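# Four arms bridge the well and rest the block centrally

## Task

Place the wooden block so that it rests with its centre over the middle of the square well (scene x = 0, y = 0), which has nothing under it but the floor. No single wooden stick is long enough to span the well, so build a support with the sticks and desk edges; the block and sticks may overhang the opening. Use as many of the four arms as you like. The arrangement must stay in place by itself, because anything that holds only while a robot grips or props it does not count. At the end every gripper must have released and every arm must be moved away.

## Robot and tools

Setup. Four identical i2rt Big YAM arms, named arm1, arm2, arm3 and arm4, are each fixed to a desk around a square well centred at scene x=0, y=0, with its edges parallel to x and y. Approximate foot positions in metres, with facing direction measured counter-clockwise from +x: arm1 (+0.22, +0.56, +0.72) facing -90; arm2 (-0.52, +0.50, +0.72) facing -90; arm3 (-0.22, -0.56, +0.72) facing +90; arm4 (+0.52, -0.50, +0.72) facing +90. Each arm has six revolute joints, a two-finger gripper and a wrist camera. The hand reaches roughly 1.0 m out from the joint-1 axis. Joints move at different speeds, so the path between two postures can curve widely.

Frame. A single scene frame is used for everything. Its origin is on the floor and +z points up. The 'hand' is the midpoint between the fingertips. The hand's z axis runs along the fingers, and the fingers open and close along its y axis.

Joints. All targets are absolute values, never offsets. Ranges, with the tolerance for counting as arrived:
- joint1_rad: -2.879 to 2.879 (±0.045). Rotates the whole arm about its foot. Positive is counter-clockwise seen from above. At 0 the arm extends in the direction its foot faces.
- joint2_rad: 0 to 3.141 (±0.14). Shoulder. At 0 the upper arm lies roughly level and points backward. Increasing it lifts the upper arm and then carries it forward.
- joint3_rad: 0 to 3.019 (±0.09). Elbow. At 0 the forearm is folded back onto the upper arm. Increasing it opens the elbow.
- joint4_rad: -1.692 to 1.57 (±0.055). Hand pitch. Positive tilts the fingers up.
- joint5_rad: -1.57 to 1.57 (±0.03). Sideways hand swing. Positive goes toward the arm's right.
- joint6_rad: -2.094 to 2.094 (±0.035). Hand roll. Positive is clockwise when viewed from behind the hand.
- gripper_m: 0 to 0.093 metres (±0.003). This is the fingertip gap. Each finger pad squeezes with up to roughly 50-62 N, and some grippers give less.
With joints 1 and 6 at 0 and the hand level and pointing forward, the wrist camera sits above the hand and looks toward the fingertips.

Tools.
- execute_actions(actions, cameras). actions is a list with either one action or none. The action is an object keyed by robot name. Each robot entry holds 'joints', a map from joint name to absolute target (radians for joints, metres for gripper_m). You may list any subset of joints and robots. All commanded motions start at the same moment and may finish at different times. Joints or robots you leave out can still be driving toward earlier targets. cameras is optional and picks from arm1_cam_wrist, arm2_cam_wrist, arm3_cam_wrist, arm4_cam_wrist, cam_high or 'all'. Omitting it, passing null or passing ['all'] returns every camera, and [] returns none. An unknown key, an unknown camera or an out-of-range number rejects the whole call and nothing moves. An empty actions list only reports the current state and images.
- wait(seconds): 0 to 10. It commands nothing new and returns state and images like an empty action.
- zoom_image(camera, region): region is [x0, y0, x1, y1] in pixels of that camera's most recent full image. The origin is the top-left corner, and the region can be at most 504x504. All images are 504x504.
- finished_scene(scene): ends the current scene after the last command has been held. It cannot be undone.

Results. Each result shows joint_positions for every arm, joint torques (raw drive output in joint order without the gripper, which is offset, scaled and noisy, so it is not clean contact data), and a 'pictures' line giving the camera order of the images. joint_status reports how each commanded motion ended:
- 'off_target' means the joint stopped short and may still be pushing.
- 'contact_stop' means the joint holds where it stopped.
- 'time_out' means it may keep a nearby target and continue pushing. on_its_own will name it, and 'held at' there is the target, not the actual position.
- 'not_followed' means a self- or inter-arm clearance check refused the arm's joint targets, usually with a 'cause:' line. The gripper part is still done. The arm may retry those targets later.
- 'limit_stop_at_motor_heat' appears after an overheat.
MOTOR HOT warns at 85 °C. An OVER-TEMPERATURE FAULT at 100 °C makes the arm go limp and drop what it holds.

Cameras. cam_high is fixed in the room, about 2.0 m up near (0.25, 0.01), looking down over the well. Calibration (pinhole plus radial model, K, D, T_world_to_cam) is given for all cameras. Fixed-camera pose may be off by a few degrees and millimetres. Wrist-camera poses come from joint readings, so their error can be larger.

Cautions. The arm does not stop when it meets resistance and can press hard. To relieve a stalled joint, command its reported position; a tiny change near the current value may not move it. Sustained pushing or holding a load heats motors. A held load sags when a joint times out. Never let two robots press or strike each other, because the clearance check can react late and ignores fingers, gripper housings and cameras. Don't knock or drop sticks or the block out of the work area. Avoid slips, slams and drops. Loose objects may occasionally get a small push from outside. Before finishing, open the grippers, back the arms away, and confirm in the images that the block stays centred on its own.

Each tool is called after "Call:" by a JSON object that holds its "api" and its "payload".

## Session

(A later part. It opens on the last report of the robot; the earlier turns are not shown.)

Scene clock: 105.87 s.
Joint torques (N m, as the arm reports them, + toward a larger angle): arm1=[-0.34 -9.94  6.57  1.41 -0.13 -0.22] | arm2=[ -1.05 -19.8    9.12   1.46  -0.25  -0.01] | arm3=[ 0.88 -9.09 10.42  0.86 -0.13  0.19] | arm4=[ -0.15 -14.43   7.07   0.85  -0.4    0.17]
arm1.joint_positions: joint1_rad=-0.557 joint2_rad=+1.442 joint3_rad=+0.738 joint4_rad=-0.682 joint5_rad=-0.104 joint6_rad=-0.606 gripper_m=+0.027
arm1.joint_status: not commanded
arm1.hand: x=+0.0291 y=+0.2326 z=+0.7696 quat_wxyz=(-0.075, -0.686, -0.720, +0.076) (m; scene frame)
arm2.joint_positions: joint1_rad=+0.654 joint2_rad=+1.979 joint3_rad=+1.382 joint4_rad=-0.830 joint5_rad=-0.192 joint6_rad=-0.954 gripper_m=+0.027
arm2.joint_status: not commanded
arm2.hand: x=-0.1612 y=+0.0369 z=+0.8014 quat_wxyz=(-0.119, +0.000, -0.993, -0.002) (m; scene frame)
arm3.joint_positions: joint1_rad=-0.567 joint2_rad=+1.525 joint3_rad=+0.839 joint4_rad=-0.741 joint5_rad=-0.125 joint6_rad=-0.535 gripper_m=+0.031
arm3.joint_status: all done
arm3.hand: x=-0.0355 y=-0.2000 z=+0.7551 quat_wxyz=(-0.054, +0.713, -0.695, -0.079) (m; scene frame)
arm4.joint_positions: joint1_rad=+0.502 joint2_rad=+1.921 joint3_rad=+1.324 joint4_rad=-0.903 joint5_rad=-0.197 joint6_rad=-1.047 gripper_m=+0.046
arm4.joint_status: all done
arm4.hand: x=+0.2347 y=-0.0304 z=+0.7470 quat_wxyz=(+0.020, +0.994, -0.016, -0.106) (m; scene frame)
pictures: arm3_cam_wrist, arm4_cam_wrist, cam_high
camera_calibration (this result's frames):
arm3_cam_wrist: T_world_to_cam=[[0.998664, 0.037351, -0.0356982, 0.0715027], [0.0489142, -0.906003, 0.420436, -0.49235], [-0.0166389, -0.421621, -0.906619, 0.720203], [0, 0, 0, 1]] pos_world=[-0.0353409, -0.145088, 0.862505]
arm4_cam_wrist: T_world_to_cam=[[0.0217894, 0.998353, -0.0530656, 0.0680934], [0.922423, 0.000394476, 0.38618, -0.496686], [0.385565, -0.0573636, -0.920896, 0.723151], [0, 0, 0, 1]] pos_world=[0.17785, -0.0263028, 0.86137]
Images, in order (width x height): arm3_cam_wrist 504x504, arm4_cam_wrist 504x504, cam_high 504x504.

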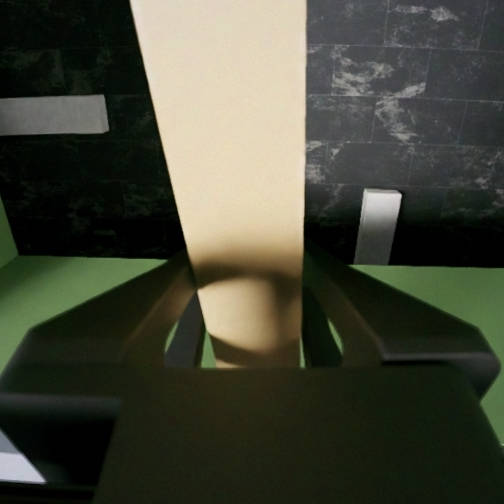

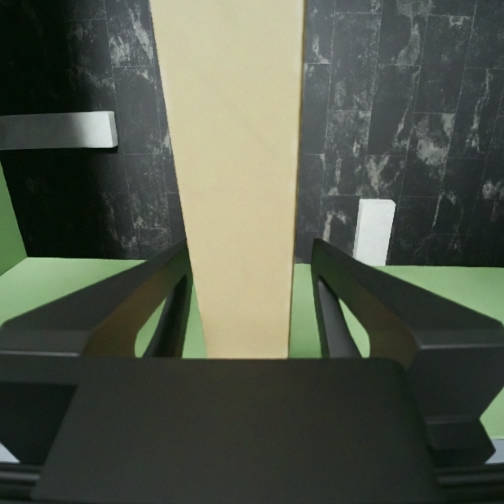

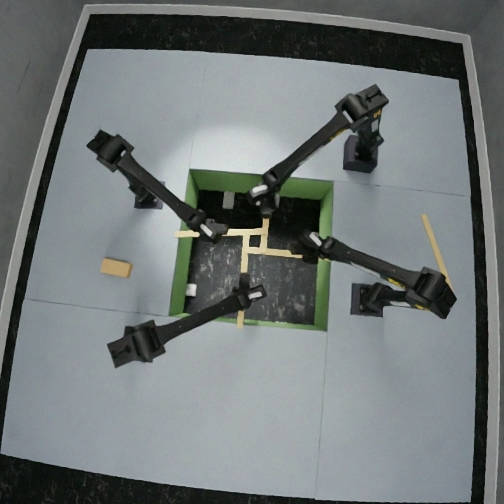

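Call:
{"api": "execute_actions", "payload": {"actions": [{"arm3": {"joints": {"gripper_m": 0.01}}, "arm4": {"joints": {"gripper_m": 0.01}}}], "cameras": ["cam_high", "arm3_cam_wrist", "arm4_cam_wrist"]}}

Call:
{"api": "zoom_image", "payload": {"camera": "cam_high", "region": [225, 205, 305, 285]}}

Call:
{"api": "zoom_image", "payload": {"camera": "cam_high", "region": [160, 160, 340, 340]}}

Scene clock: 107.60 s.
Joint torques (N m, as the arm reports them, + toward a larger angle): arm1=[-0.36 -9.95  6.52  1.4  -0.13 -0.21] | arm2=[ -1.13 -20.07   9.08   1.54  -0.29   0.  ] | arm3=[ 0.87 -9.08 10.47  0.89 -0.14  0.18] | arm4=[ -0.05 -14.76   7.09   0.88  -0.34   0.18]
arm1.joint_positions: joint1_rad=-0.557 joint2_rad=+1.442 joint3_rad=+0.738 joint4_rad=-0.682 joint5_rad=-0.104 joint6_rad=-0.606 gripper_m=+0.027
arm1.joint_status: not commanded
arm1.hand: x=+0.0291 y=+0.2326 z=+0.7696 quat_wxyz=(-0.075, -0.686, -0.720, +0.076) (m; scene frame)
arm2.joint_positions: joint1_rad=+0.654 joint2_rad=+1.979 joint3_rad=+1.382 joint4_rad=-0.830 joint5_rad=-0.192 joint6_rad=-0.955 gripper_m=+0.027
arm2.joint_status: not commanded
arm2.hand: x=-0.1613 y=+0.0369 z=+0.8014 quat_wxyz=(-0.119, +0.000, -0.993, -0.001) (m; scene frame)
arm3.joint_positions: joint1_rad=-0.566 joint2_rad=+1.525 joint3_rad=+0.839 joint4_rad=-0.741 joint5_rad=-0.125 joint6_rad=-0.533 gripper_m=+0.026
arm3.joint_status: gripper_m off_target (ended at +0.026, target +0.010)
arm3.hand: x=-0.0357 y=-0.1999 z=+0.7551 quat_wxyz=(-0.054, +0.712, -0.695, -0.079) (m; scene frame)
arm4.joint_positions: joint1_rad=+0.502 joint2_rad=+1.921 joint3_rad=+1.324 joint4_rad=-0.902 joint5_rad=-0.198 joint6_rad=-1.047 gripper_m=+0.025
arm4.joint_status: gripper_m off_target (ended at +0.025, target +0.010)
arm4.hand: x=+0.2345 y=-0.0304 z=+0.7471 quat_wxyz=(+0.020, +0.994, -0.016, -0.107) (m; scene frame)
pictures: arm3_cam_wrist, arm4_cam_wrist, cam_high
camera_calibration (this result's frames):
arm3_cam_wrist: T_world_to_cam=[[0.998688, 0.0363071, -0.0361031, 0.0717432], [0.0481296, -0.906248, 0.419998, -0.491934], [-0.0174694, -0.421185, -0.906806, 0.720495], [0, 0, 0, 1]] pos_world=[-0.0353859, -0.144957, 0.862551]
arm4_cam_wrist: T_world_to_cam=[[0.0216443, 0.998362, -0.052953, 0.0679809], [0.92295, 0.000406758, 0.38492, -0.495653], [0.384311, -0.0572043, -0.92143, 0.723999], [0, 0, 0, 1]] pos_world=[0.17775, -0.0262521, 0.861501]
Images, in order (width x height): arm3_cam_wrist 504x504, arm4_cam_wrist 504x504, cam_high 504x504.

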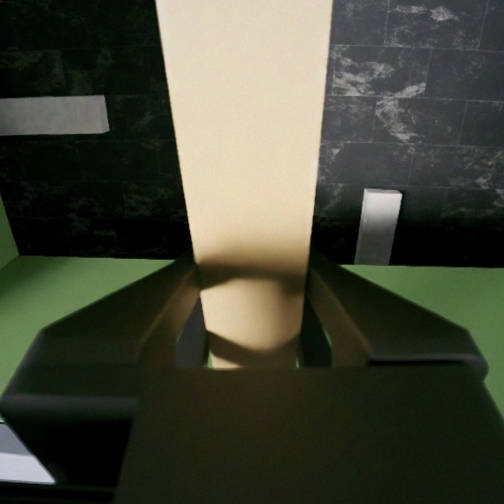

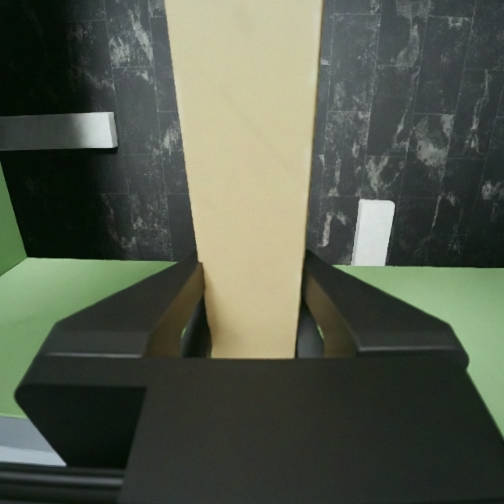

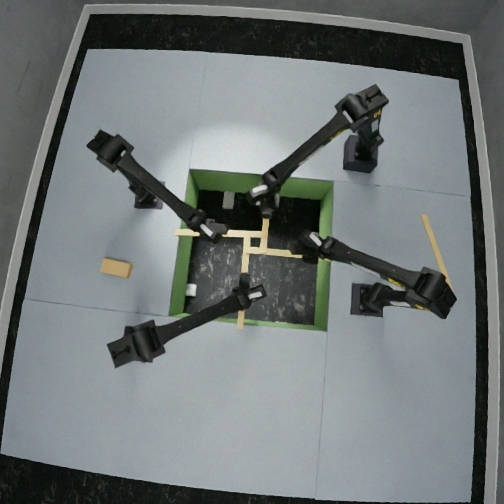

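Region (225, 205, 305, 285) of cam_high's 504x504 image, scaled by 6.300, with more detail than that image has.

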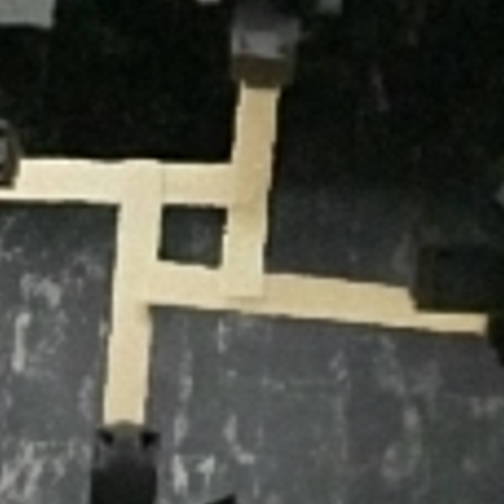

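Region (160, 160, 340, 340) of cam_high's 504x504 image, scaled by 2.800, with more detail than that image has.

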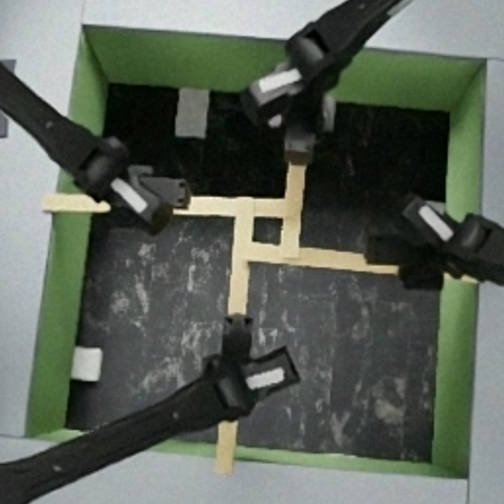

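Call:
{"api": "zoom_image", "payload": {"camera": "cam_high", "region": [210, 290, 270, 350]}}

Call:
{"api": "zoom_image", "payload": {"camera": "cam_high", "region": [290, 230, 350, 290]}}

Call:
{"api": "zoom_image", "payload": {"camera": "cam_high", "region": [240, 150, 300, 210]}}

Region (210, 290, 270, 350) of cam_high's 504x504 image, scaled by 8.400, with more detail than that image has.

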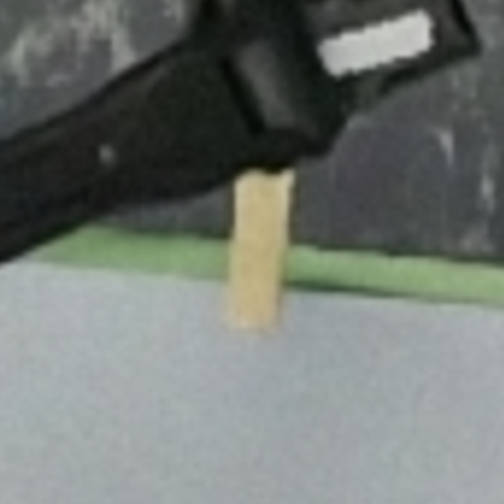

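Region (290, 230, 350, 290) of cam_high's 504x504 image, scaled by 8.400, with more detail than that image has.

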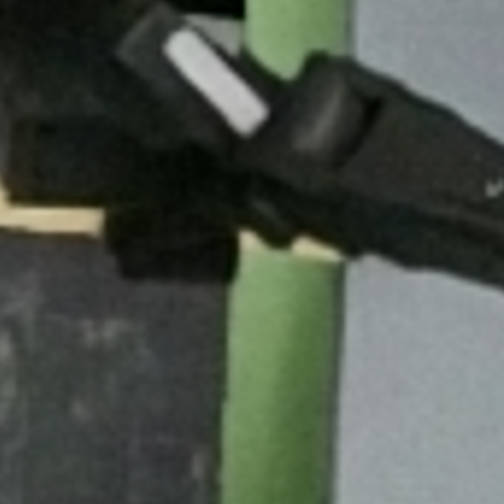

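Region (240, 150, 300, 210) of cam_high's 504x504 image, scaled by 8.400, with more detail than that image has.

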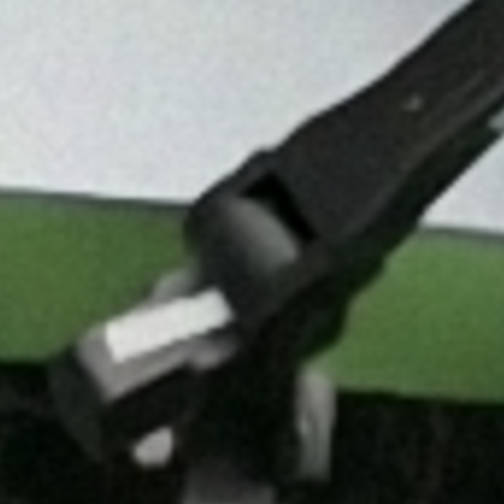

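Call:
{"api": "execute_actions", "payload": {"actions": [{"arm1": {"joints": {"joint1_rad": -0.526, "joint6_rad": -0.568}}, "arm2": {"joints": {"joint1_rad": 0.668, "joint6_rad": -0.935}}, "arm3": {"joints": {"joint1_rad": -0.531, "joint6_rad": -0.491}}, "arm4": {"joints": {"joint1_rad": 0.521, "joint6_rad": -1.02}}}], "cameras": ["cam_high"]}}

Call:
{"api": "zoom_image", "payload": {"camera": "cam_high", "region": [225, 205, 305, 285]}}

Scene clock: 110.70 s.
Joint torques (N m, as the arm reports them, + toward a larger angle): arm1=[  0.19 -10.03   6.59   1.4   -0.13   0.03] | arm2=[  0.29 -19.84   8.9    1.39  -0.21   0.18] | arm3=[ 0.64 -8.95 10.46  0.9  -0.13  0.23] | arm4=[  0.34 -14.9    7.09   0.87  -0.35   0.16]
arm1.joint_positions: joint1_rad=-0.531 joint2_rad=+1.442 joint3_rad=+0.738 joint4_rad=-0.682 joint5_rad=-0.104 joint6_rad=-0.579 gripper_m=+0.027
arm1.joint_status: all done
arm1.hand: x=+0.0379 y=+0.2277 z=+0.7697 quat_wxyz=(-0.077, -0.686, -0.720, +0.075) (m; scene frame)
arm2.joint_positions: joint1_rad=+0.659 joint2_rad=+1.979 joint3_rad=+1.382 joint4_rad=-0.830 joint5_rad=-0.192 joint6_rad=-0.947 gripper_m=+0.027
arm2.joint_status: all done
arm2.hand: x=-0.1590 y=+0.0386 z=+0.8014 quat_wxyz=(-0.119, -0.001, -0.993, -0.002) (m; scene frame)
arm3.joint_positions: joint1_rad=-0.534 joint2_rad=+1.525 joint3_rad=+0.839 joint4_rad=-0.741 joint5_rad=-0.125 joint6_rad=-0.507 gripper_m=+0.026
arm3.joint_status: all done
arm3.hand: x=-0.0473 y=-0.1942 z=+0.7551 quat_wxyz=(-0.052, +0.714, -0.693, -0.081) (m; scene frame)
arm4.joint_positions: joint1_rad=+0.516 joint2_rad=+1.921 joint3_rad=+1.324 joint4_rad=-0.902 joint5_rad=-0.198 joint6_rad=-1.032 gripper_m=+0.025
arm4.joint_status: all done
arm4.hand: x=+0.2279 y=-0.0344 z=+0.7472 quat_wxyz=(+0.021, +0.994, -0.016, -0.106) (m; scene frame)
pictures: cam_high
Images, in order (width x height): cam_high 504x504.

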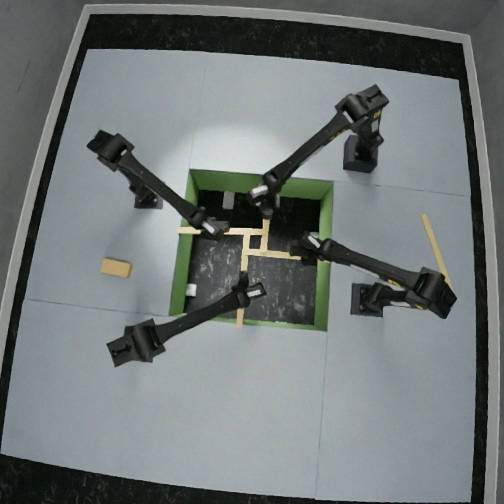

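Region (225, 205, 305, 285) of cam_high's 504x504 image, scaled by 6.300, with more detail than that image has.

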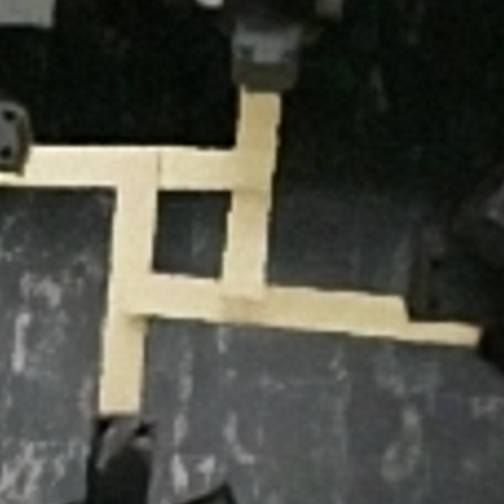

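Call:
{"api": "execute_actions", "payload": {"actions": [{"arm1": {"joints": {"joint2_rad": 1.48, "joint4_rad": -0.64}}, "arm2": {"joints": {"joint1_rad": 0.675, "joint2_rad": 2.005}}, "arm3": {"joints": {"joint2_rad": 1.551}}, "arm4": {"joints": {"joint2_rad": 1.943}}}], "cameras": ["cam_high"]}}

Call:
{"api": "zoom_image", "payload": {"camera": "cam_high", "region": [225, 205, 305, 285]}}

Scene clock: 112.03 s.
Joint torques (N m, as the arm reports them, + toward a larger angle): arm1=[ 0.18 -9.56  6.5   1.44 -0.12  0.03] | arm2=[  0.7  -19.96   8.86   1.42  -0.27   0.18] | arm3=[ 0.66 -8.2  10.37  0.84 -0.13  0.21] | arm4=[  0.25 -14.25   7.06   0.86  -0.38   0.18]
arm1.joint_positions: joint1_rad=-0.531 joint2_rad=+1.464 joint3_rad=+0.738 joint4_rad=-0.653 joint5_rad=-0.104 joint6_rad=-0.579 gripper_m=+0.027
arm1.joint_status: all done
arm1.hand: x=+0.0356 y=+0.2237 z=+0.7631 quat_wxyz=(-0.078, -0.686, -0.719, +0.078) (m; scene frame)
arm2.joint_positions: joint1_rad=+0.666 joint2_rad=+1.979 joint3_rad=+1.382 joint4_rad=-0.830 joint5_rad=-0.192 joint6_rad=-0.946 gripper_m=+0.027
arm2.joint_status: all done
arm2.hand: x=-0.1555 y=+0.0414 z=+0.8014 quat_wxyz=(-0.119, +0.002, -0.993, -0.003) (m; scene frame)
arm3.joint_positions: joint1_rad=-0.534 joint2_rad=+1.531 joint3_rad=+0.840 joint4_rad=-0.740 joint5_rad=-0.125 joint6_rad=-0.505 gripper_m=+0.026
arm3.joint_status: all done
arm3.hand: x=-0.0473 y=-0.1941 z=+0.7532 quat_wxyz=(-0.049, +0.714, -0.694, -0.080) (m; scene frame)
arm4.joint_positions: joint1_rad=+0.517 joint2_rad=+1.925 joint3_rad=+1.324 joint4_rad=-0.902 joint5_rad=-0.198 joint6_rad=-1.032 gripper_m=+0.025
arm4.joint_status: all done
arm4.hand: x=+0.2281 y=-0.0350 z=+0.7449 quat_wxyz=(+0.023, +0.994, -0.016, -0.105) (m; scene frame)
pictures: cam_high
Images, in order (width x height): cam_high 504x504.

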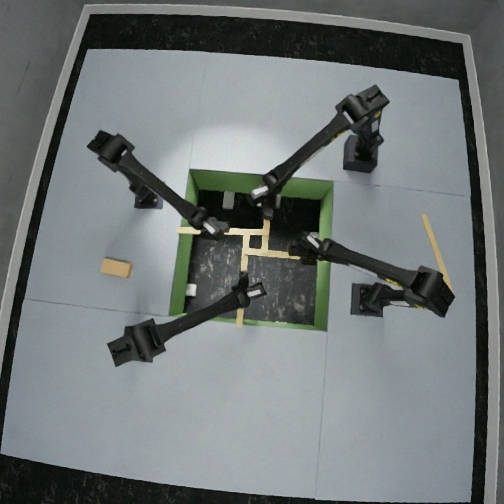

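Region (225, 205, 305, 285) of cam_high's 504x504 image, scaled by 6.300, with more detail than that image has.

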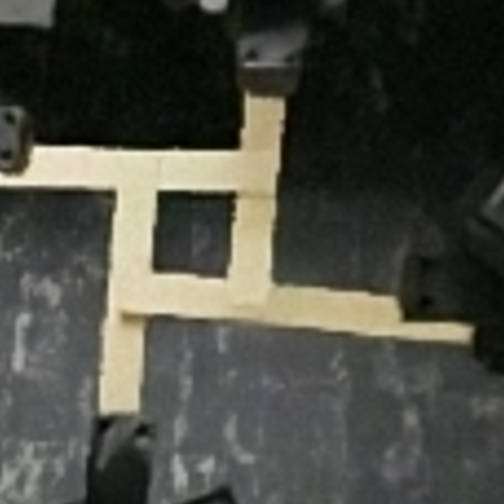

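Call:
{"api": "execute_actions", "payload": {"actions": [{"arm1": {"joints": {"joint2_rad": 1.492}}, "arm2": {"joints": {"joint2_rad": 2.03}}}], "cameras": ["cam_high"]}}

Call:
{"api": "zoom_image", "payload": {"camera": "cam_high", "region": [225, 205, 305, 285]}}

Scene clock: 112.90 s.
Joint torques (N m, as the arm reports them, + toward a larger angle): arm1=[ 0.15 -8.77  6.45  1.38 -0.12  0.02] | arm2=[  0.24 -19.39   8.9    1.31  -0.28   0.15] | arm3=[ 0.66 -8.48 10.33  0.84 -0.14  0.21] | arm4=[  0.36 -14.36   7.04   0.88  -0.43   0.17]
arm1.joint_positions: joint1_rad=-0.531 joint2_rad=+1.468 joint3_rad=+0.738 joint4_rad=-0.651 joint5_rad=-0.104 joint6_rad=-0.579 gripper_m=+0.027
arm1.joint_status: all done
arm1.hand: x=+0.0356 y=+0.2238 z=+0.7618 quat_wxyz=(-0.078, -0.686, -0.719, +0.077) (m; scene frame)
arm2.joint_positions: joint1_rad=+0.666 joint2_rad=+1.996 joint3_rad=+1.382 joint4_rad=-0.830 joint5_rad=-0.192 joint6_rad=-0.945 gripper_m=+0.027
arm2.joint_status: all done
arm2.hand: x=-0.1568 y=+0.0434 z=+0.7920 quat_wxyz=(-0.114, +0.001, -0.993, -0.010) (m; scene frame)
arm3.joint_positions: joint1_rad=-0.534 joint2_rad=+1.535 joint3_rad=+0.840 joint4_rad=-0.740 joint5_rad=-0.125 joint6_rad=-0.504 gripper_m=+0.026
arm3.joint_status: not commanded
arm3.hand: x=-0.0474 y=-0.1945 z=+0.7517 quat_wxyz=(-0.048, +0.713, -0.695, -0.079) (m; scene frame)
arm4.joint_positions: joint1_rad=+0.517 joint2_rad=+1.927 joint3_rad=+1.324 joint4_rad=-0.902 joint5_rad=-0.196 joint6_rad=-1.032 gripper_m=+0.025
arm4.joint_status: not commanded
arm4.hand: x=+0.2283 y=-0.0350 z=+0.7441 quat_wxyz=(+0.023, +0.994, -0.016, -0.104) (m; scene frame)
pictures: cam_high
Images, in order (width x height): cam_high 504x504.

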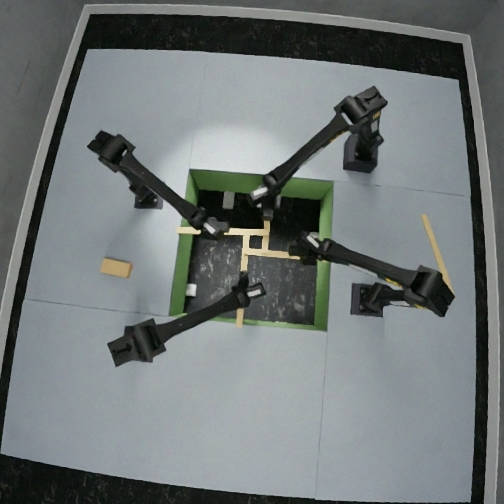

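Region (225, 205, 305, 285) of cam_high's 504x504 image, scaled by 6.300, with more detail than that image has.

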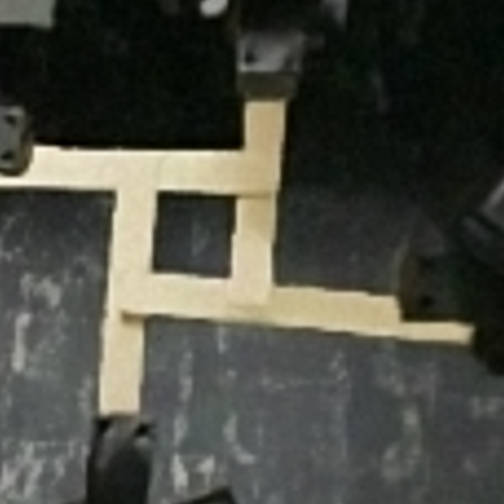

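Call:
{"api": "execute_actions", "payload": {"actions": [{"arm3": {"joints": {"joint2_rad": 1.575}}, "arm4": {"joints": {"joint2_rad": 1.958}}}], "cameras": ["cam_high"]}}

Call:
{"api": "zoom_image", "payload": {"camera": "cam_high", "region": [225, 205, 305, 285]}}

Scene clock: 113.73 s.
Joint torques (N m, as the arm reports them, + toward a larger angle): arm1=[ 0.22 -9.3   6.42  1.37 -0.12  0.02] | arm2=[  0.1  -19.45   9.05   1.39  -0.25   0.18] | arm3=[ 0.85 -8.    9.91  0.83 -0.19  0.18] | arm4=[  0.32 -13.56   7.03   0.88  -0.53   0.17]
arm1.joint_positions: joint1_rad=-0.531 joint2_rad=+1.473 joint3_rad=+0.738 joint4_rad=-0.651 joint5_rad=-0.104 joint6_rad=-0.579 gripper_m=+0.027
arm1.joint_status: not commanded
arm1.hand: x=+0.0359 y=+0.2242 z=+0.7600 quat_wxyz=(-0.077, -0.686, -0.720, +0.074) (m; scene frame)
arm2.joint_positions: joint1_rad=+0.667 joint2_rad=+1.999 joint3_rad=+1.382 joint4_rad=-0.830 joint5_rad=-0.192 joint6_rad=-0.945 gripper_m=+0.027
arm2.joint_status: not commanded
arm2.hand: x=-0.1567 y=+0.0441 z=+0.7903 quat_wxyz=(-0.113, +0.001, -0.994, -0.011) (m; scene frame)
arm3.joint_positions: joint1_rad=-0.534 joint2_rad=+1.550 joint3_rad=+0.844 joint4_rad=-0.740 joint5_rad=-0.123 joint6_rad=-0.502 gripper_m=+0.026
arm3.joint_status: all done
arm3.hand: x=-0.0470 y=-0.1942 z=+0.7474 quat_wxyz=(-0.043, +0.713, -0.696, -0.077) (m; scene frame)
arm4.joint_positions: joint1_rad=+0.517 joint2_rad=+1.931 joint3_rad=+1.324 joint4_rad=-0.902 joint5_rad=-0.194 joint6_rad=-1.032 gripper_m=+0.025
arm4.joint_status: all done
arm4.hand: x=+0.2289 y=-0.0354 z=+0.7416 quat_wxyz=(+0.025, +0.994, -0.017, -0.102) (m; scene frame)
pictures: cam_high
Images, in order (width x height): cam_high 504x504.

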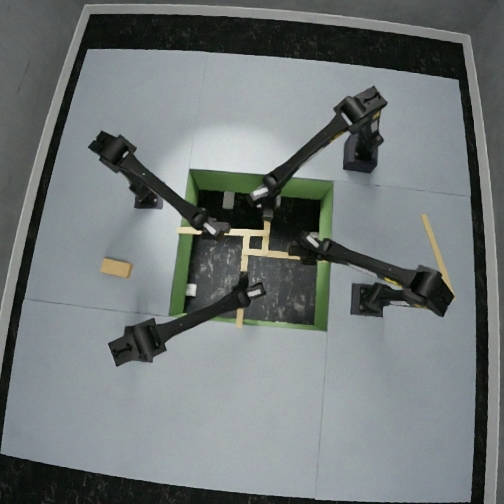

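Region (225, 205, 305, 285) of cam_high's 504x504 image, scaled by 6.300, with more detail than that image has.

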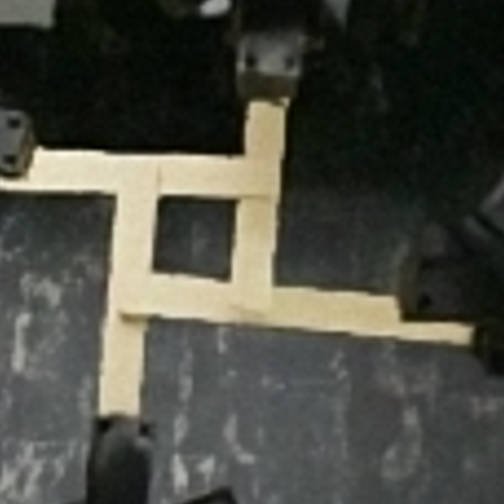

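Call:
{"api": "execute_actions", "payload": {"actions": [{"arm1": {"joints": {"joint2_rad": 1.508}}, "arm2": {"joints": {"joint2_rad": 2.045}}, "arm3": {"joints": {"joint2_rad": 1.593}}, "arm4": {"joints": {"joint2_rad": 1.97}}}], "cameras": ["cam_high"]}}

Call:
{"api": "zoom_image", "payload": {"camera": "cam_high", "region": [225, 205, 305, 285]}}

Scene clock: 114.77 s.
Joint torques (N m, as the arm reports them, + toward a larger angle): arm1=[ 0.16 -9.12  6.35  1.25 -0.13  0.02] | arm2=[  0.75 -20.06   8.58   1.33  -0.29   0.16] | arm3=[ 0.65 -8.12  9.43  0.81 -0.27  0.18] | arm4=[  0.31 -13.27   6.96   0.83  -0.71   0.16]
arm1.joint_positions: joint1_rad=-0.531 joint2_rad=+1.485 joint3_rad=+0.738 joint4_rad=-0.648 joint5_rad=-0.104 joint6_rad=-0.579 gripper_m=+0.027
arm1.joint_status: all done
arm1.hand: x=+0.0364 y=+0.2249 z=+0.7559 quat_wxyz=(-0.076, -0.687, -0.720, +0.070) (m; scene frame)
arm2.joint_positions: joint1_rad=+0.668 joint2_rad=+2.016 joint3_rad=+1.382 joint4_rad=-0.830 joint5_rad=-0.192 joint6_rad=-0.945 gripper_m=+0.027
arm2.joint_status: all done
arm2.hand: x=-0.1581 y=+0.0464 z=+0.7807 quat_wxyz=(-0.108, +0.000, -0.994, -0.018) (m; scene frame)
arm3.joint_positions: joint1_rad=-0.534 joint2_rad=+1.567 joint3_rad=+0.849 joint4_rad=-0.740 joint5_rad=-0.121 joint6_rad=-0.501 gripper_m=+0.026
arm3.joint_status: all done
arm3.hand: x=-0.0466 y=-0.1940 z=+0.7426 quat_wxyz=(-0.037, +0.712, -0.697, -0.075) (m; scene frame)
arm4.joint_positions: joint1_rad=+0.517 joint2_rad=+1.940 joint3_rad=+1.324 joint4_rad=-0.902 joint5_rad=-0.190 joint6_rad=-1.032 gripper_m=+0.025
arm4.joint_status: all done
arm4.hand: x=+0.2299 y=-0.0361 z=+0.7370 quat_wxyz=(+0.027, +0.995, -0.017, -0.098) (m; scene frame)
pictures: cam_high
Images, in order (width x height): cam_high 504x504.

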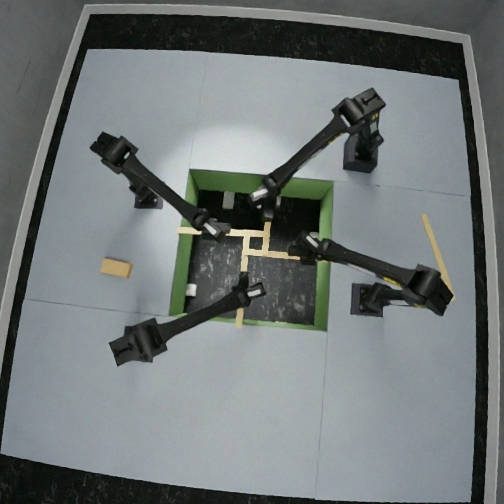

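Region (225, 205, 305, 285) of cam_high's 504x504 image, scaled by 6.300, with more detail than that image has.

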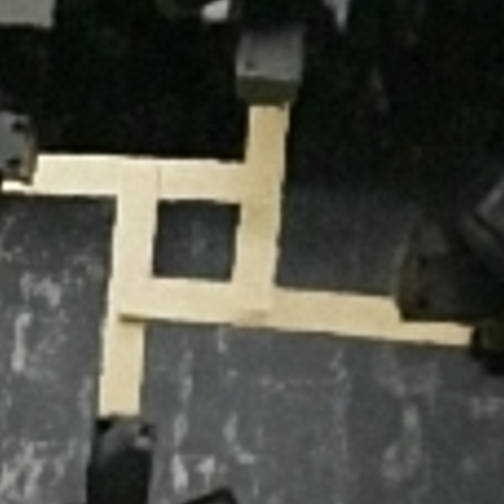

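Call:
{"api": "execute_actions", "payload": {"actions": [{"arm1": {"joints": {"joint2_rad": 1.523}}, "arm2": {"joints": {"joint2_rad": 2.06, "joint4_rad": -0.80}}, "arm3": {"joints": {"joint2_rad": 1.61}}, "arm4": {"joints": {"joint2_rad": 1.98}}}], "cameras": ["cam_high"]}}

Call:
{"api": "zoom_image", "payload": {"camera": "cam_high", "region": [225, 205, 305, 285]}}

Scene clock: 115.70 s.
Joint torques (N m, as the arm reports them, + toward a larger angle): arm1=[ 0.18 -8.62  6.28  1.2  -0.13  0.02] | arm2=[ -0.22 -20.25   8.8    1.52  -0.32   0.13] | arm3=[ 0.59 -8.1   9.02  0.78 -0.29  0.18] | arm4=[  0.3  -12.74   6.95   0.83  -0.82   0.19]
arm1.joint_positions: joint1_rad=-0.531 joint2_rad=+1.496 joint3_rad=+0.738 joint4_rad=-0.647 joint5_rad=-0.104 joint6_rad=-0.579 gripper_m=+0.027
arm1.joint_status: all done
arm1.hand: x=+0.0369 y=+0.2256 z=+0.7522 quat_wxyz=(-0.075, -0.687, -0.720, +0.065) (m; scene frame)
arm2.joint_positions: joint1_rad=+0.668 joint2_rad=+2.030 joint3_rad=+1.382 joint4_rad=-0.820 joint5_rad=-0.191 joint6_rad=-0.945 gripper_m=+0.027
arm2.joint_status: all done
arm2.hand: x=-0.1579 y=+0.0464 z=+0.7733 quat_wxyz=(-0.107, +0.000, -0.994, -0.019) (m; scene frame)
arm3.joint_positions: joint1_rad=-0.534 joint2_rad=+1.582 joint3_rad=+0.852 joint4_rad=-0.740 joint5_rad=-0.121 joint6_rad=-0.501 gripper_m=+0.026
arm3.joint_status: all done
arm3.hand: x=-0.0465 y=-0.1939 z=+0.7378 quat_wxyz=(-0.032, +0.712, -0.697, -0.073) (m; scene frame)
arm4.joint_positions: joint1_rad=+0.517 joint2_rad=+1.947 joint3_rad=+1.324 joint4_rad=-0.902 joint5_rad=-0.187 joint6_rad=-1.032 gripper_m=+0.025
arm4.joint_status: all done
arm4.hand: x=+0.2308 y=-0.0368 z=+0.7330 quat_wxyz=(+0.030, +0.995, -0.017, -0.095) (m; scene frame)
pictures: cam_high
Images, in order (width x height): cam_high 504x504.

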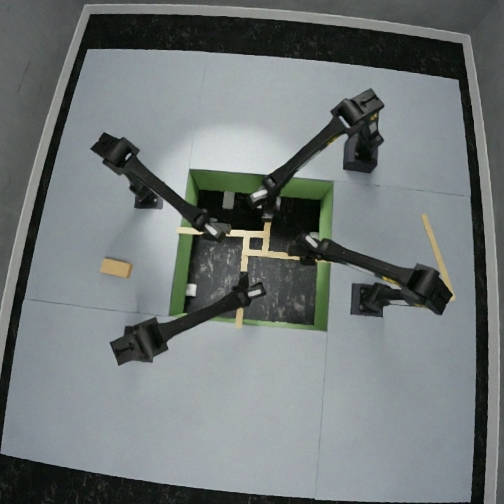

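Region (225, 205, 305, 285) of cam_high's 504x504 image, scaled by 6.300, with more detail than that image has.

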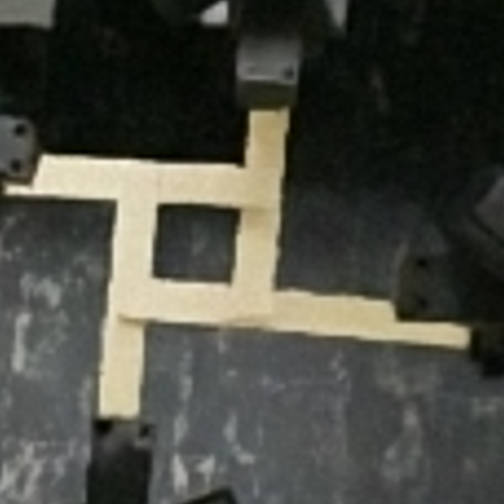

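Call:
{"api": "execute_actions", "payload": {"actions": [{"arm1": {"joints": {"joint2_rad": 1.536}}, "arm2": {"joints": {"joint2_rad": 2.073, "joint4_rad": -0.785}}, "arm3": {"joints": {"joint2_rad": 1.626}}, "arm4": {"joints": {"joint2_rad": 1.989}}}], "cameras": ["cam_high"]}}

Call:
{"api": "zoom_image", "payload": {"camera": "cam_high", "region": [225, 205, 305, 285]}}

Scene clock: 116.50 s.
Joint torques (N m, as the arm reports them, + toward a larger angle): arm1=[ 0.19 -8.52  6.22  1.07 -0.13  0.02] | arm2=[  0.14 -20.36   8.72   1.75  -0.4    0.13] | arm3=[ 0.58 -7.9   8.69  0.78 -0.33  0.17] | arm4=[  0.19 -12.97   6.9    0.85  -0.86   0.17]
arm1.joint_positions: joint1_rad=-0.531 joint2_rad=+1.505 joint3_rad=+0.738 joint4_rad=-0.645 joint5_rad=-0.104 joint6_rad=-0.579 gripper_m=+0.027
arm1.joint_status: all done
arm1.hand: x=+0.0373 y=+0.2263 z=+0.7487 quat_wxyz=(-0.074, -0.687, -0.720, +0.062) (m; scene frame)
arm2.joint_positions: joint1_rad=+0.668 joint2_rad=+2.042 joint3_rad=+1.382 joint4_rad=-0.806 joint5_rad=-0.190 joint6_rad=-0.945 gripper_m=+0.027
arm2.joint_status: all done
arm2.hand: x=-0.1573 y=+0.0452 z=+0.7665 quat_wxyz=(-0.106, +0.000, -0.994, -0.018) (m; scene frame)
arm3.joint_positions: joint1_rad=-0.534 joint2_rad=+1.596 joint3_rad=+0.855 joint4_rad=-0.740 joint5_rad=-0.120 joint6_rad=-0.501 gripper_m=+0.026
arm3.joint_status: all done
arm3.hand: x=-0.0464 y=-0.1941 z=+0.7335 quat_wxyz=(-0.027, +0.712, -0.698, -0.071) (m; scene frame)
arm4.joint_positions: joint1_rad=+0.517 joint2_rad=+1.954 joint3_rad=+1.324 joint4_rad=-0.902 joint5_rad=-0.186 joint6_rad=-1.031 gripper_m=+0.025
arm4.joint_status: all done
arm4.hand: x=+0.2313 y=-0.0376 z=+0.7293 quat_wxyz=(+0.032, +0.995, -0.018, -0.093) (m; scene frame)
pictures: cam_high
Images, in order (width x height): cam_high 504x504.

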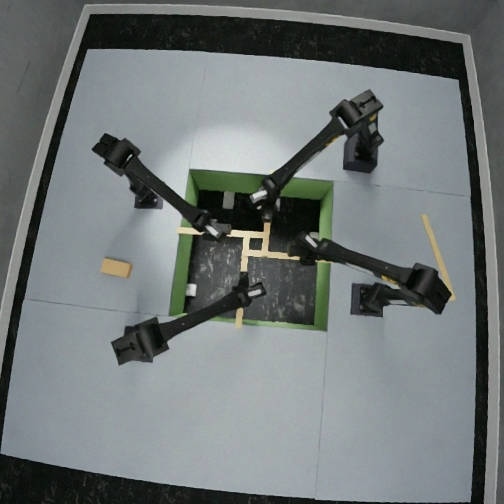

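Region (225, 205, 305, 285) of cam_high's 504x504 image, scaled by 6.300, with more detail than that image has.

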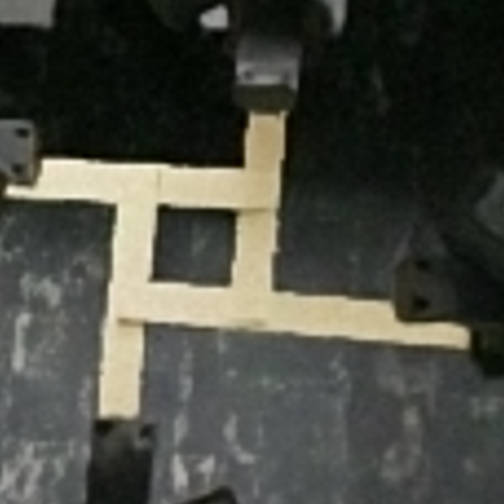

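Call:
{"api": "execute_actions", "payload": {"actions": [{"arm1": {"joints": {"joint2_rad": 1.548}}, "arm2": {"joints": {"joint2_rad": 2.085, "joint4_rad": -0.778}}, "arm3": {"joints": {"joint2_rad": 1.642}}, "arm4": {"joints": {"joint2_rad": 1.997}}}], "cameras": ["cam_high"]}}

Call:
{"api": "zoom_image", "payload": {"camera": "cam_high", "region": [225, 205, 305, 285]}}

Scene clock: 117.17 s.
Joint torques (N m, as the arm reports them, + toward a larger angle): arm1=[ 0.19 -7.61  6.2   1.07 -0.13  0.02] | arm2=[  0.22 -19.     8.46   1.89  -0.36   0.13] | arm3=[ 0.56 -7.42  8.61  0.75 -0.33  0.17] | arm4=[  0.33 -12.33   6.9    0.84  -0.86   0.17]
arm1.joint_positions: joint1_rad=-0.531 joint2_rad=+1.508 joint3_rad=+0.738 joint4_rad=-0.645 joint5_rad=-0.104 joint6_rad=-0.579 gripper_m=+0.027
arm1.joint_status: all done
arm1.hand: x=+0.0375 y=+0.2265 z=+0.7478 quat_wxyz=(-0.074, -0.688, -0.720, +0.060) (m; scene frame)
arm2.joint_positions: joint1_rad=+0.668 joint2_rad=+2.045 joint3_rad=+1.382 joint4_rad=-0.804 joint5_rad=-0.190 joint6_rad=-0.945 gripper_m=+0.027
arm2.joint_status: all done
arm2.hand: x=-0.1573 y=+0.0452 z=+0.7651 quat_wxyz=(-0.106, +0.000, -0.994, -0.018) (m; scene frame)
arm3.joint_positions: joint1_rad=-0.534 joint2_rad=+1.600 joint3_rad=+0.856 joint4_rad=-0.740 joint5_rad=-0.120 joint6_rad=-0.501 gripper_m=+0.026
arm3.joint_status: all done
arm3.hand: x=-0.0465 y=-0.1942 z=+0.7322 quat_wxyz=(-0.025, +0.712, -0.698, -0.070) (m; scene frame)
arm4.joint_positions: joint1_rad=+0.517 joint2_rad=+1.956 joint3_rad=+1.324 joint4_rad=-0.902 joint5_rad=-0.186 joint6_rad=-1.031 gripper_m=+0.025
arm4.joint_status: all done
arm4.hand: x=+0.2315 y=-0.0379 z=+0.7282 quat_wxyz=(+0.033, +0.995, -0.018, -0.092) (m; scene frame)
pictures: cam_high
Images, in order (width x height): cam_high 504x504.

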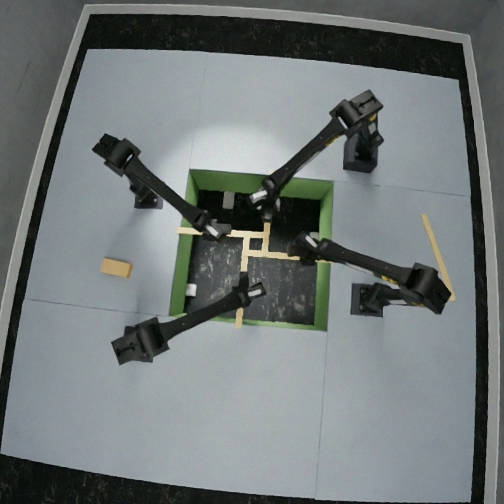

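Region (225, 205, 305, 285) of cam_high's 504x504 image, scaled by 6.300, with more detail than that image has.

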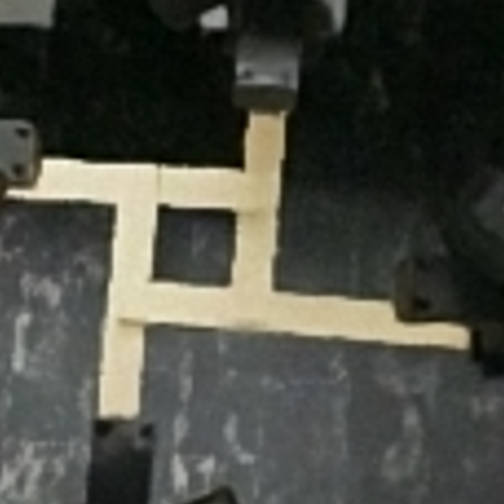

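Call:
{"api": "execute_actions", "payload": {"actions": [{"arm1": {"joints": {"joint2_rad": 1.516}}, "arm2": {"joints": {"joint2_rad": 2.068, "joint4_rad": -0.80, "joint5_rad": -0.19}}, "arm3": {"joints": {"joint2_rad": 1.608, "joint5_rad": -0.12}}, "arm4": {"joints": {"joint2_rad": 1.965, "joint5_rad": -0.186}}}], "cameras": []}}

Call:
{"api": "execute_actions", "payload": {"actions": [{"arm1": {"joints": {"gripper_m": 0.034}}, "arm2": {"joints": {"gripper_m": 0.034}}, "arm3": {"joints": {"gripper_m": 0.033}}, "arm4": {"joints": {"gripper_m": 0.033}}}]}}

Call:
{"api": "zoom_image", "payload": {"camera": "cam_high", "region": [225, 205, 305, 285]}}

Scene clock: 118.10 s.
Joint torques (N m, as the arm reports them, + toward a larger angle): arm1=[  0.2  -10.47   6.23   1.09  -0.13   0.02] | arm2=[ -0.23 -21.13   8.55   0.91  -0.26   0.19] | arm3=[ 0.52 -9.41  8.58  0.77 -0.2   0.17] | arm4=[  0.27 -15.14   6.87   0.83  -0.42   0.17]
arm1.joint_positions: joint1_rad=-0.531 joint2_rad=+1.507 joint3_rad=+0.738 joint4_rad=-0.645 joint5_rad=-0.104 joint6_rad=-0.579 gripper_m=+0.027
arm1.joint_status: all done
arm1.hand: x=+0.0375 y=+0.2265 z=+0.7480 quat_wxyz=(-0.074, -0.688, -0.720, +0.061) (m; scene frame)
arm2.joint_positions: joint1_rad=+0.668 joint2_rad=+2.045 joint3_rad=+1.382 joint4_rad=-0.804 joint5_rad=-0.189 joint6_rad=-0.945 gripper_m=+0.027
arm2.joint_status: all done
arm2.hand: x=-0.1574 y=+0.0452 z=+0.7651 quat_wxyz=(-0.106, +0.000, -0.994, -0.018) (m; scene frame)
arm3.joint_positions: joint1_rad=-0.534 joint2_rad=+1.599 joint3_rad=+0.856 joint4_rad=-0.740 joint5_rad=-0.118 joint6_rad=-0.500 gripper_m=+0.026
arm3.joint_status: all done
arm3.hand: x=-0.0463 y=-0.1942 z=+0.7325 quat_wxyz=(-0.026, +0.712, -0.698, -0.069) (m; scene frame)
arm4.joint_positions: joint1_rad=+0.518 joint2_rad=+1.956 joint3_rad=+1.324 joint4_rad=-0.902 joint5_rad=-0.183 joint6_rad=-1.031 gripper_m=+0.025
arm4.joint_status: all done
arm4.hand: x=+0.2317 y=-0.0377 z=+0.7285 quat_wxyz=(+0.032, +0.995, -0.018, -0.091) (m; scene frame)
pictures: none
No camera images: the call's "cameras" was empty. Leave "cameras" out to get every camera's image.

Scene clock: 118.80 s.
Joint torques (N m, as the arm reports them, + toward a larger angle): arm1=[  0.21 -10.15   6.1    1.15  -0.13   0.01] | arm2=[  0.38 -20.5    8.48   1.03  -0.28   0.15] | arm3=[ 0.54 -9.39  8.57  0.72 -0.18  0.16] | arm4=[  0.38 -15.11   6.91   0.86  -0.41   0.16]
arm1.joint_positions: joint1_rad=-0.531 joint2_rad=+1.507 joint3_rad=+0.738 joint4_rad=-0.645 joint5_rad=-0.104 joint6_rad=-0.578 gripper_m=+0.034
arm1.joint_status: all done
arm1.hand: x=+0.0375 y=+0.2265 z=+0.7480 quat_wxyz=(-0.074, -0.688, -0.720, +0.061) (m; scene frame)
arm2.joint_positions: joint1_rad=+0.668 joint2_rad=+2.045 joint3_rad=+1.382 joint4_rad=-0.804 joint5_rad=-0.189 joint6_rad=-0.945 gripper_m=+0.034
arm2.joint_status: all done
arm2.hand: x=-0.1574 y=+0.0452 z=+0.7651 quat_wxyz=(-0.106, +0.000, -0.994, -0.018) (m; scene frame)
arm3.joint_positions: joint1_rad=-0.534 joint2_rad=+1.599 joint3_rad=+0.856 joint4_rad=-0.739 joint5_rad=-0.118 joint6_rad=-0.500 gripper_m=+0.033
arm3.joint_status: all done
arm3.hand: x=-0.0462 y=-0.1939 z=+0.7324 quat_wxyz=(-0.026, +0.712, -0.698, -0.070) (m; scene frame)
arm4.joint_positions: joint1_rad=+0.518 joint2_rad=+1.956 joint3_rad=+1.324 joint4_rad=-0.902 joint5_rad=-0.184 joint6_rad=-1.030 gripper_m=+0.033
arm4.joint_status: all done
arm4.hand: x=+0.2316 y=-0.0377 z=+0.7285 quat_wxyz=(+0.033, +0.995, -0.018, -0.091) (m; scene frame)
pictures: arm1_cam_wrist, arm2_cam_wrist, arm3_cam_wrist, arm4_cam_wrist, cam_high
camera_calibration (this result's frames):
arm1_cam_wrist: T_world_to_cam=[[-0.998259, -0.0546174, -0.0222758, 0.0669064], [-0.0589361, 0.908129, 0.414521, -0.510851], [-0.00241081, 0.415112, -0.909767, 0.7129], [0, 0, 0, 1]] pos_world=[0.038401, 0.17164, 0.861822]
arm2_cam_wrist: T_world_to_cam=[[0.00549284, -0.999084, -0.0424389, 0.080256], [-0.922421, -0.0214504, 0.385589, -0.433361], [-0.386147, 0.0370286, -0.921694, 0.761246], [0, 0, 0, 1]] pos_world=[-0.10623, 0.0426988, 0.872141]
arm3_cam_wrist: T_world_to_cam=[[0.997461, 0.0326304, -0.0633, 0.100347], [0.0584356, -0.883064, 0.4656, -0.504923], [-0.0407053, -0.468117, -0.882729, 0.674389], [0, 0, 0, 1]] pos_world=[-0.0431353, -0.133461, 0.836746]
arm4_cam_wrist: T_world_to_cam=[[0.0249077, 0.996557, -0.0790815, 0.0926442], [0.911038, 0.0099399, 0.412202, -0.502584], [0.411569, -0.0823133, -0.907654, 0.690227], [0, 0, 0, 1]] pos_world=[0.17149, -0.0305148, 0.84098]
Images, in order (width x height): arm1_cam_wrist 504x504, arm2_cam_wrist 504x504, arm3_cam_wrist 504x504, arm4_cam_wrist 504x504, cam_high 504x504.

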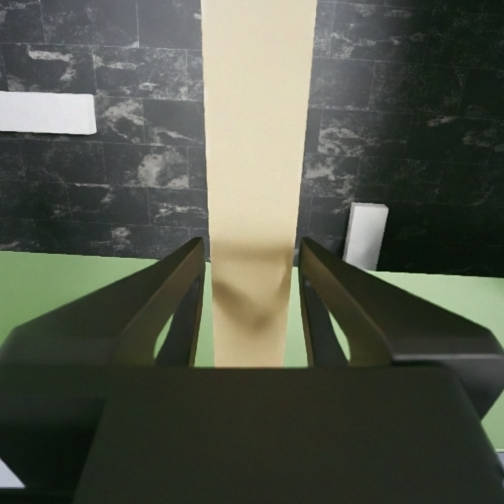

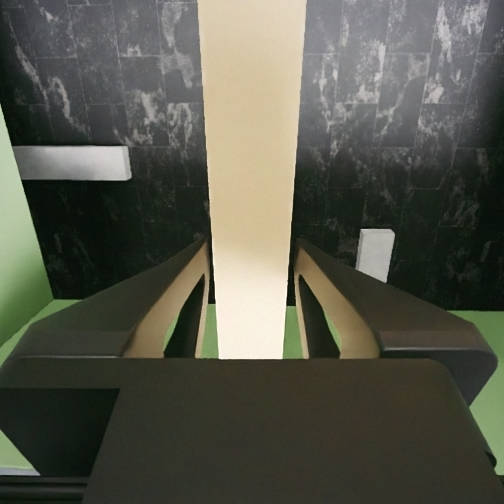

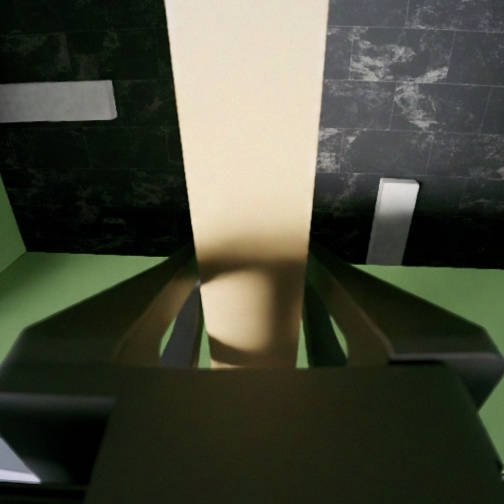

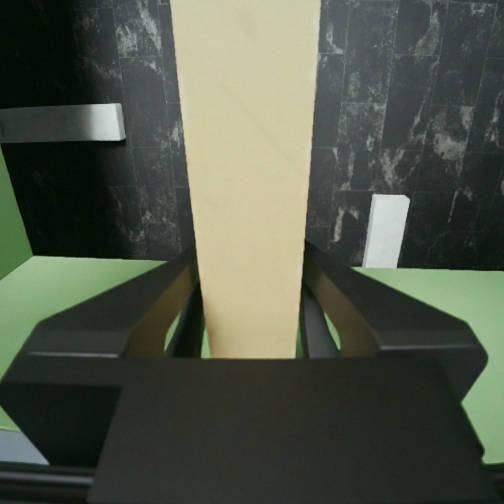

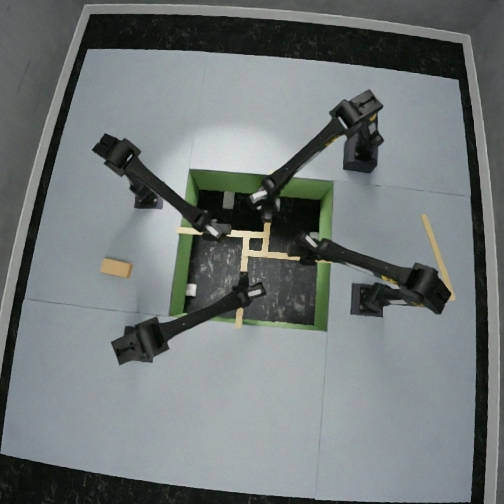

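Region (225, 205, 305, 285) of cam_high's 504x504 image, scaled by 6.300, with more detail than that image has.

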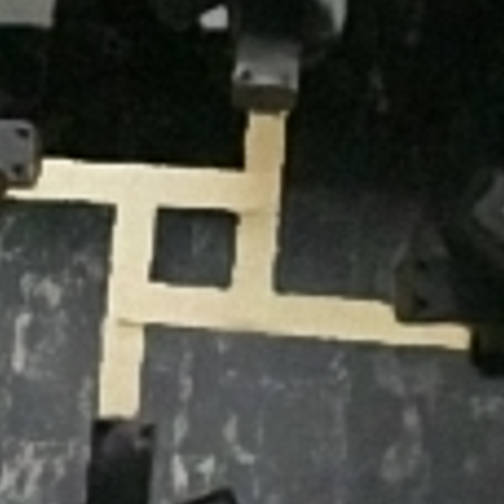

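Call:
{"api": "execute_actions", "payload": {"actions": [{"arm1": {"joints": {"gripper_m": 0.08}}, "arm2": {"joints": {"gripper_m": 0.08}}, "arm3": {"joints": {"gripper_m": 0.09}}, "arm4": {"joints": {"gripper_m": 0.08}}}], "cameras": ["cam_high"]}}

Call:
{"api": "zoom_image", "payload": {"camera": "cam_high", "region": [85, 235, 145, 295]}}

Call:
{"api": "zoom_image", "payload": {"camera": "cam_high", "region": [225, 205, 305, 285]}}

Scene clock: 120.93 s.
Joint torques (N m, as the arm reports them, + toward a larger angle): arm1=[  0.19 -10.53   6.19   1.07  -0.13   0.01] | arm2=[  0.73 -20.62   8.48   0.98  -0.27   0.22] | arm3=[ 0.58 -9.43  8.57  0.72 -0.18  0.16] | arm4=[  0.32 -15.02   6.88   0.8   -0.4    0.16]
arm1.joint_positions: joint1_rad=-0.531 joint2_rad=+1.507 joint3_rad=+0.738 joint4_rad=-0.645 joint5_rad=-0.104 joint6_rad=-0.578 gripper_m=+0.080
arm1.joint_status: all done
arm1.hand: x=+0.0375 y=+0.2265 z=+0.7480 quat_wxyz=(-0.074, -0.688, -0.720, +0.061) (m; scene frame)
arm2.joint_positions: joint1_rad=+0.668 joint2_rad=+2.045 joint3_rad=+1.382 joint4_rad=-0.804 joint5_rad=-0.189 joint6_rad=-0.945 gripper_m=+0.080
arm2.joint_status: all done
arm2.hand: x=-0.1574 y=+0.0452 z=+0.7651 quat_wxyz=(-0.106, +0.000, -0.994, -0.018) (m; scene frame)
arm3.joint_positions: joint1_rad=-0.534 joint2_rad=+1.599 joint3_rad=+0.856 joint4_rad=-0.739 joint5_rad=-0.118 joint6_rad=-0.500 gripper_m=+0.090
arm3.joint_status: all done
arm3.hand: x=-0.0462 y=-0.1939 z=+0.7324 quat_wxyz=(-0.026, +0.712, -0.698, -0.070) (m; scene frame)
arm4.joint_positions: joint1_rad=+0.518 joint2_rad=+1.956 joint3_rad=+1.324 joint4_rad=-0.902 joint5_rad=-0.184 joint6_rad=-1.030 gripper_m=+0.080
arm4.joint_status: all done
arm4.hand: x=+0.2316 y=-0.0377 z=+0.7285 quat_wxyz=(+0.033, +0.995, -0.018, -0.091) (m; scene frame)
pictures: cam_high
Images, in order (width x height): cam_high 504x504.

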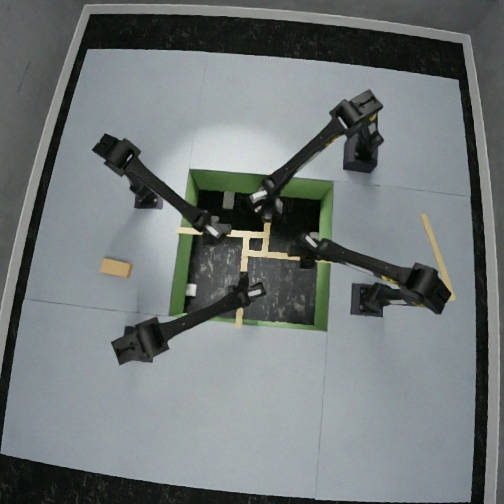

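Region (85, 235, 145, 295) of cam_high's 504x504 image, scaled by 8.400, with more detail than that image has.

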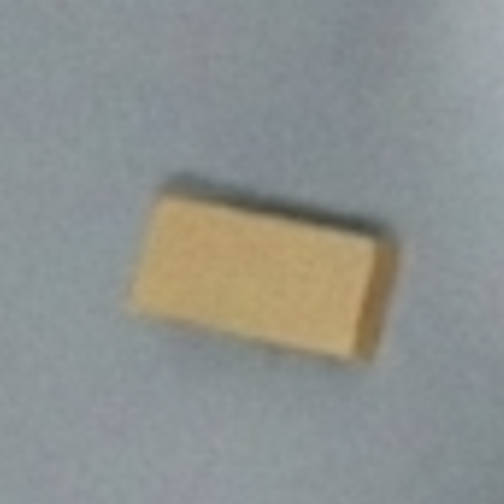

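Region (225, 205, 305, 285) of cam_high's 504x504 image, scaled by 6.300, with more detail than that image has.

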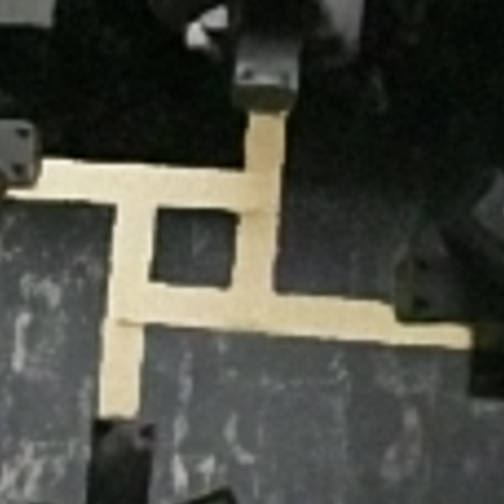

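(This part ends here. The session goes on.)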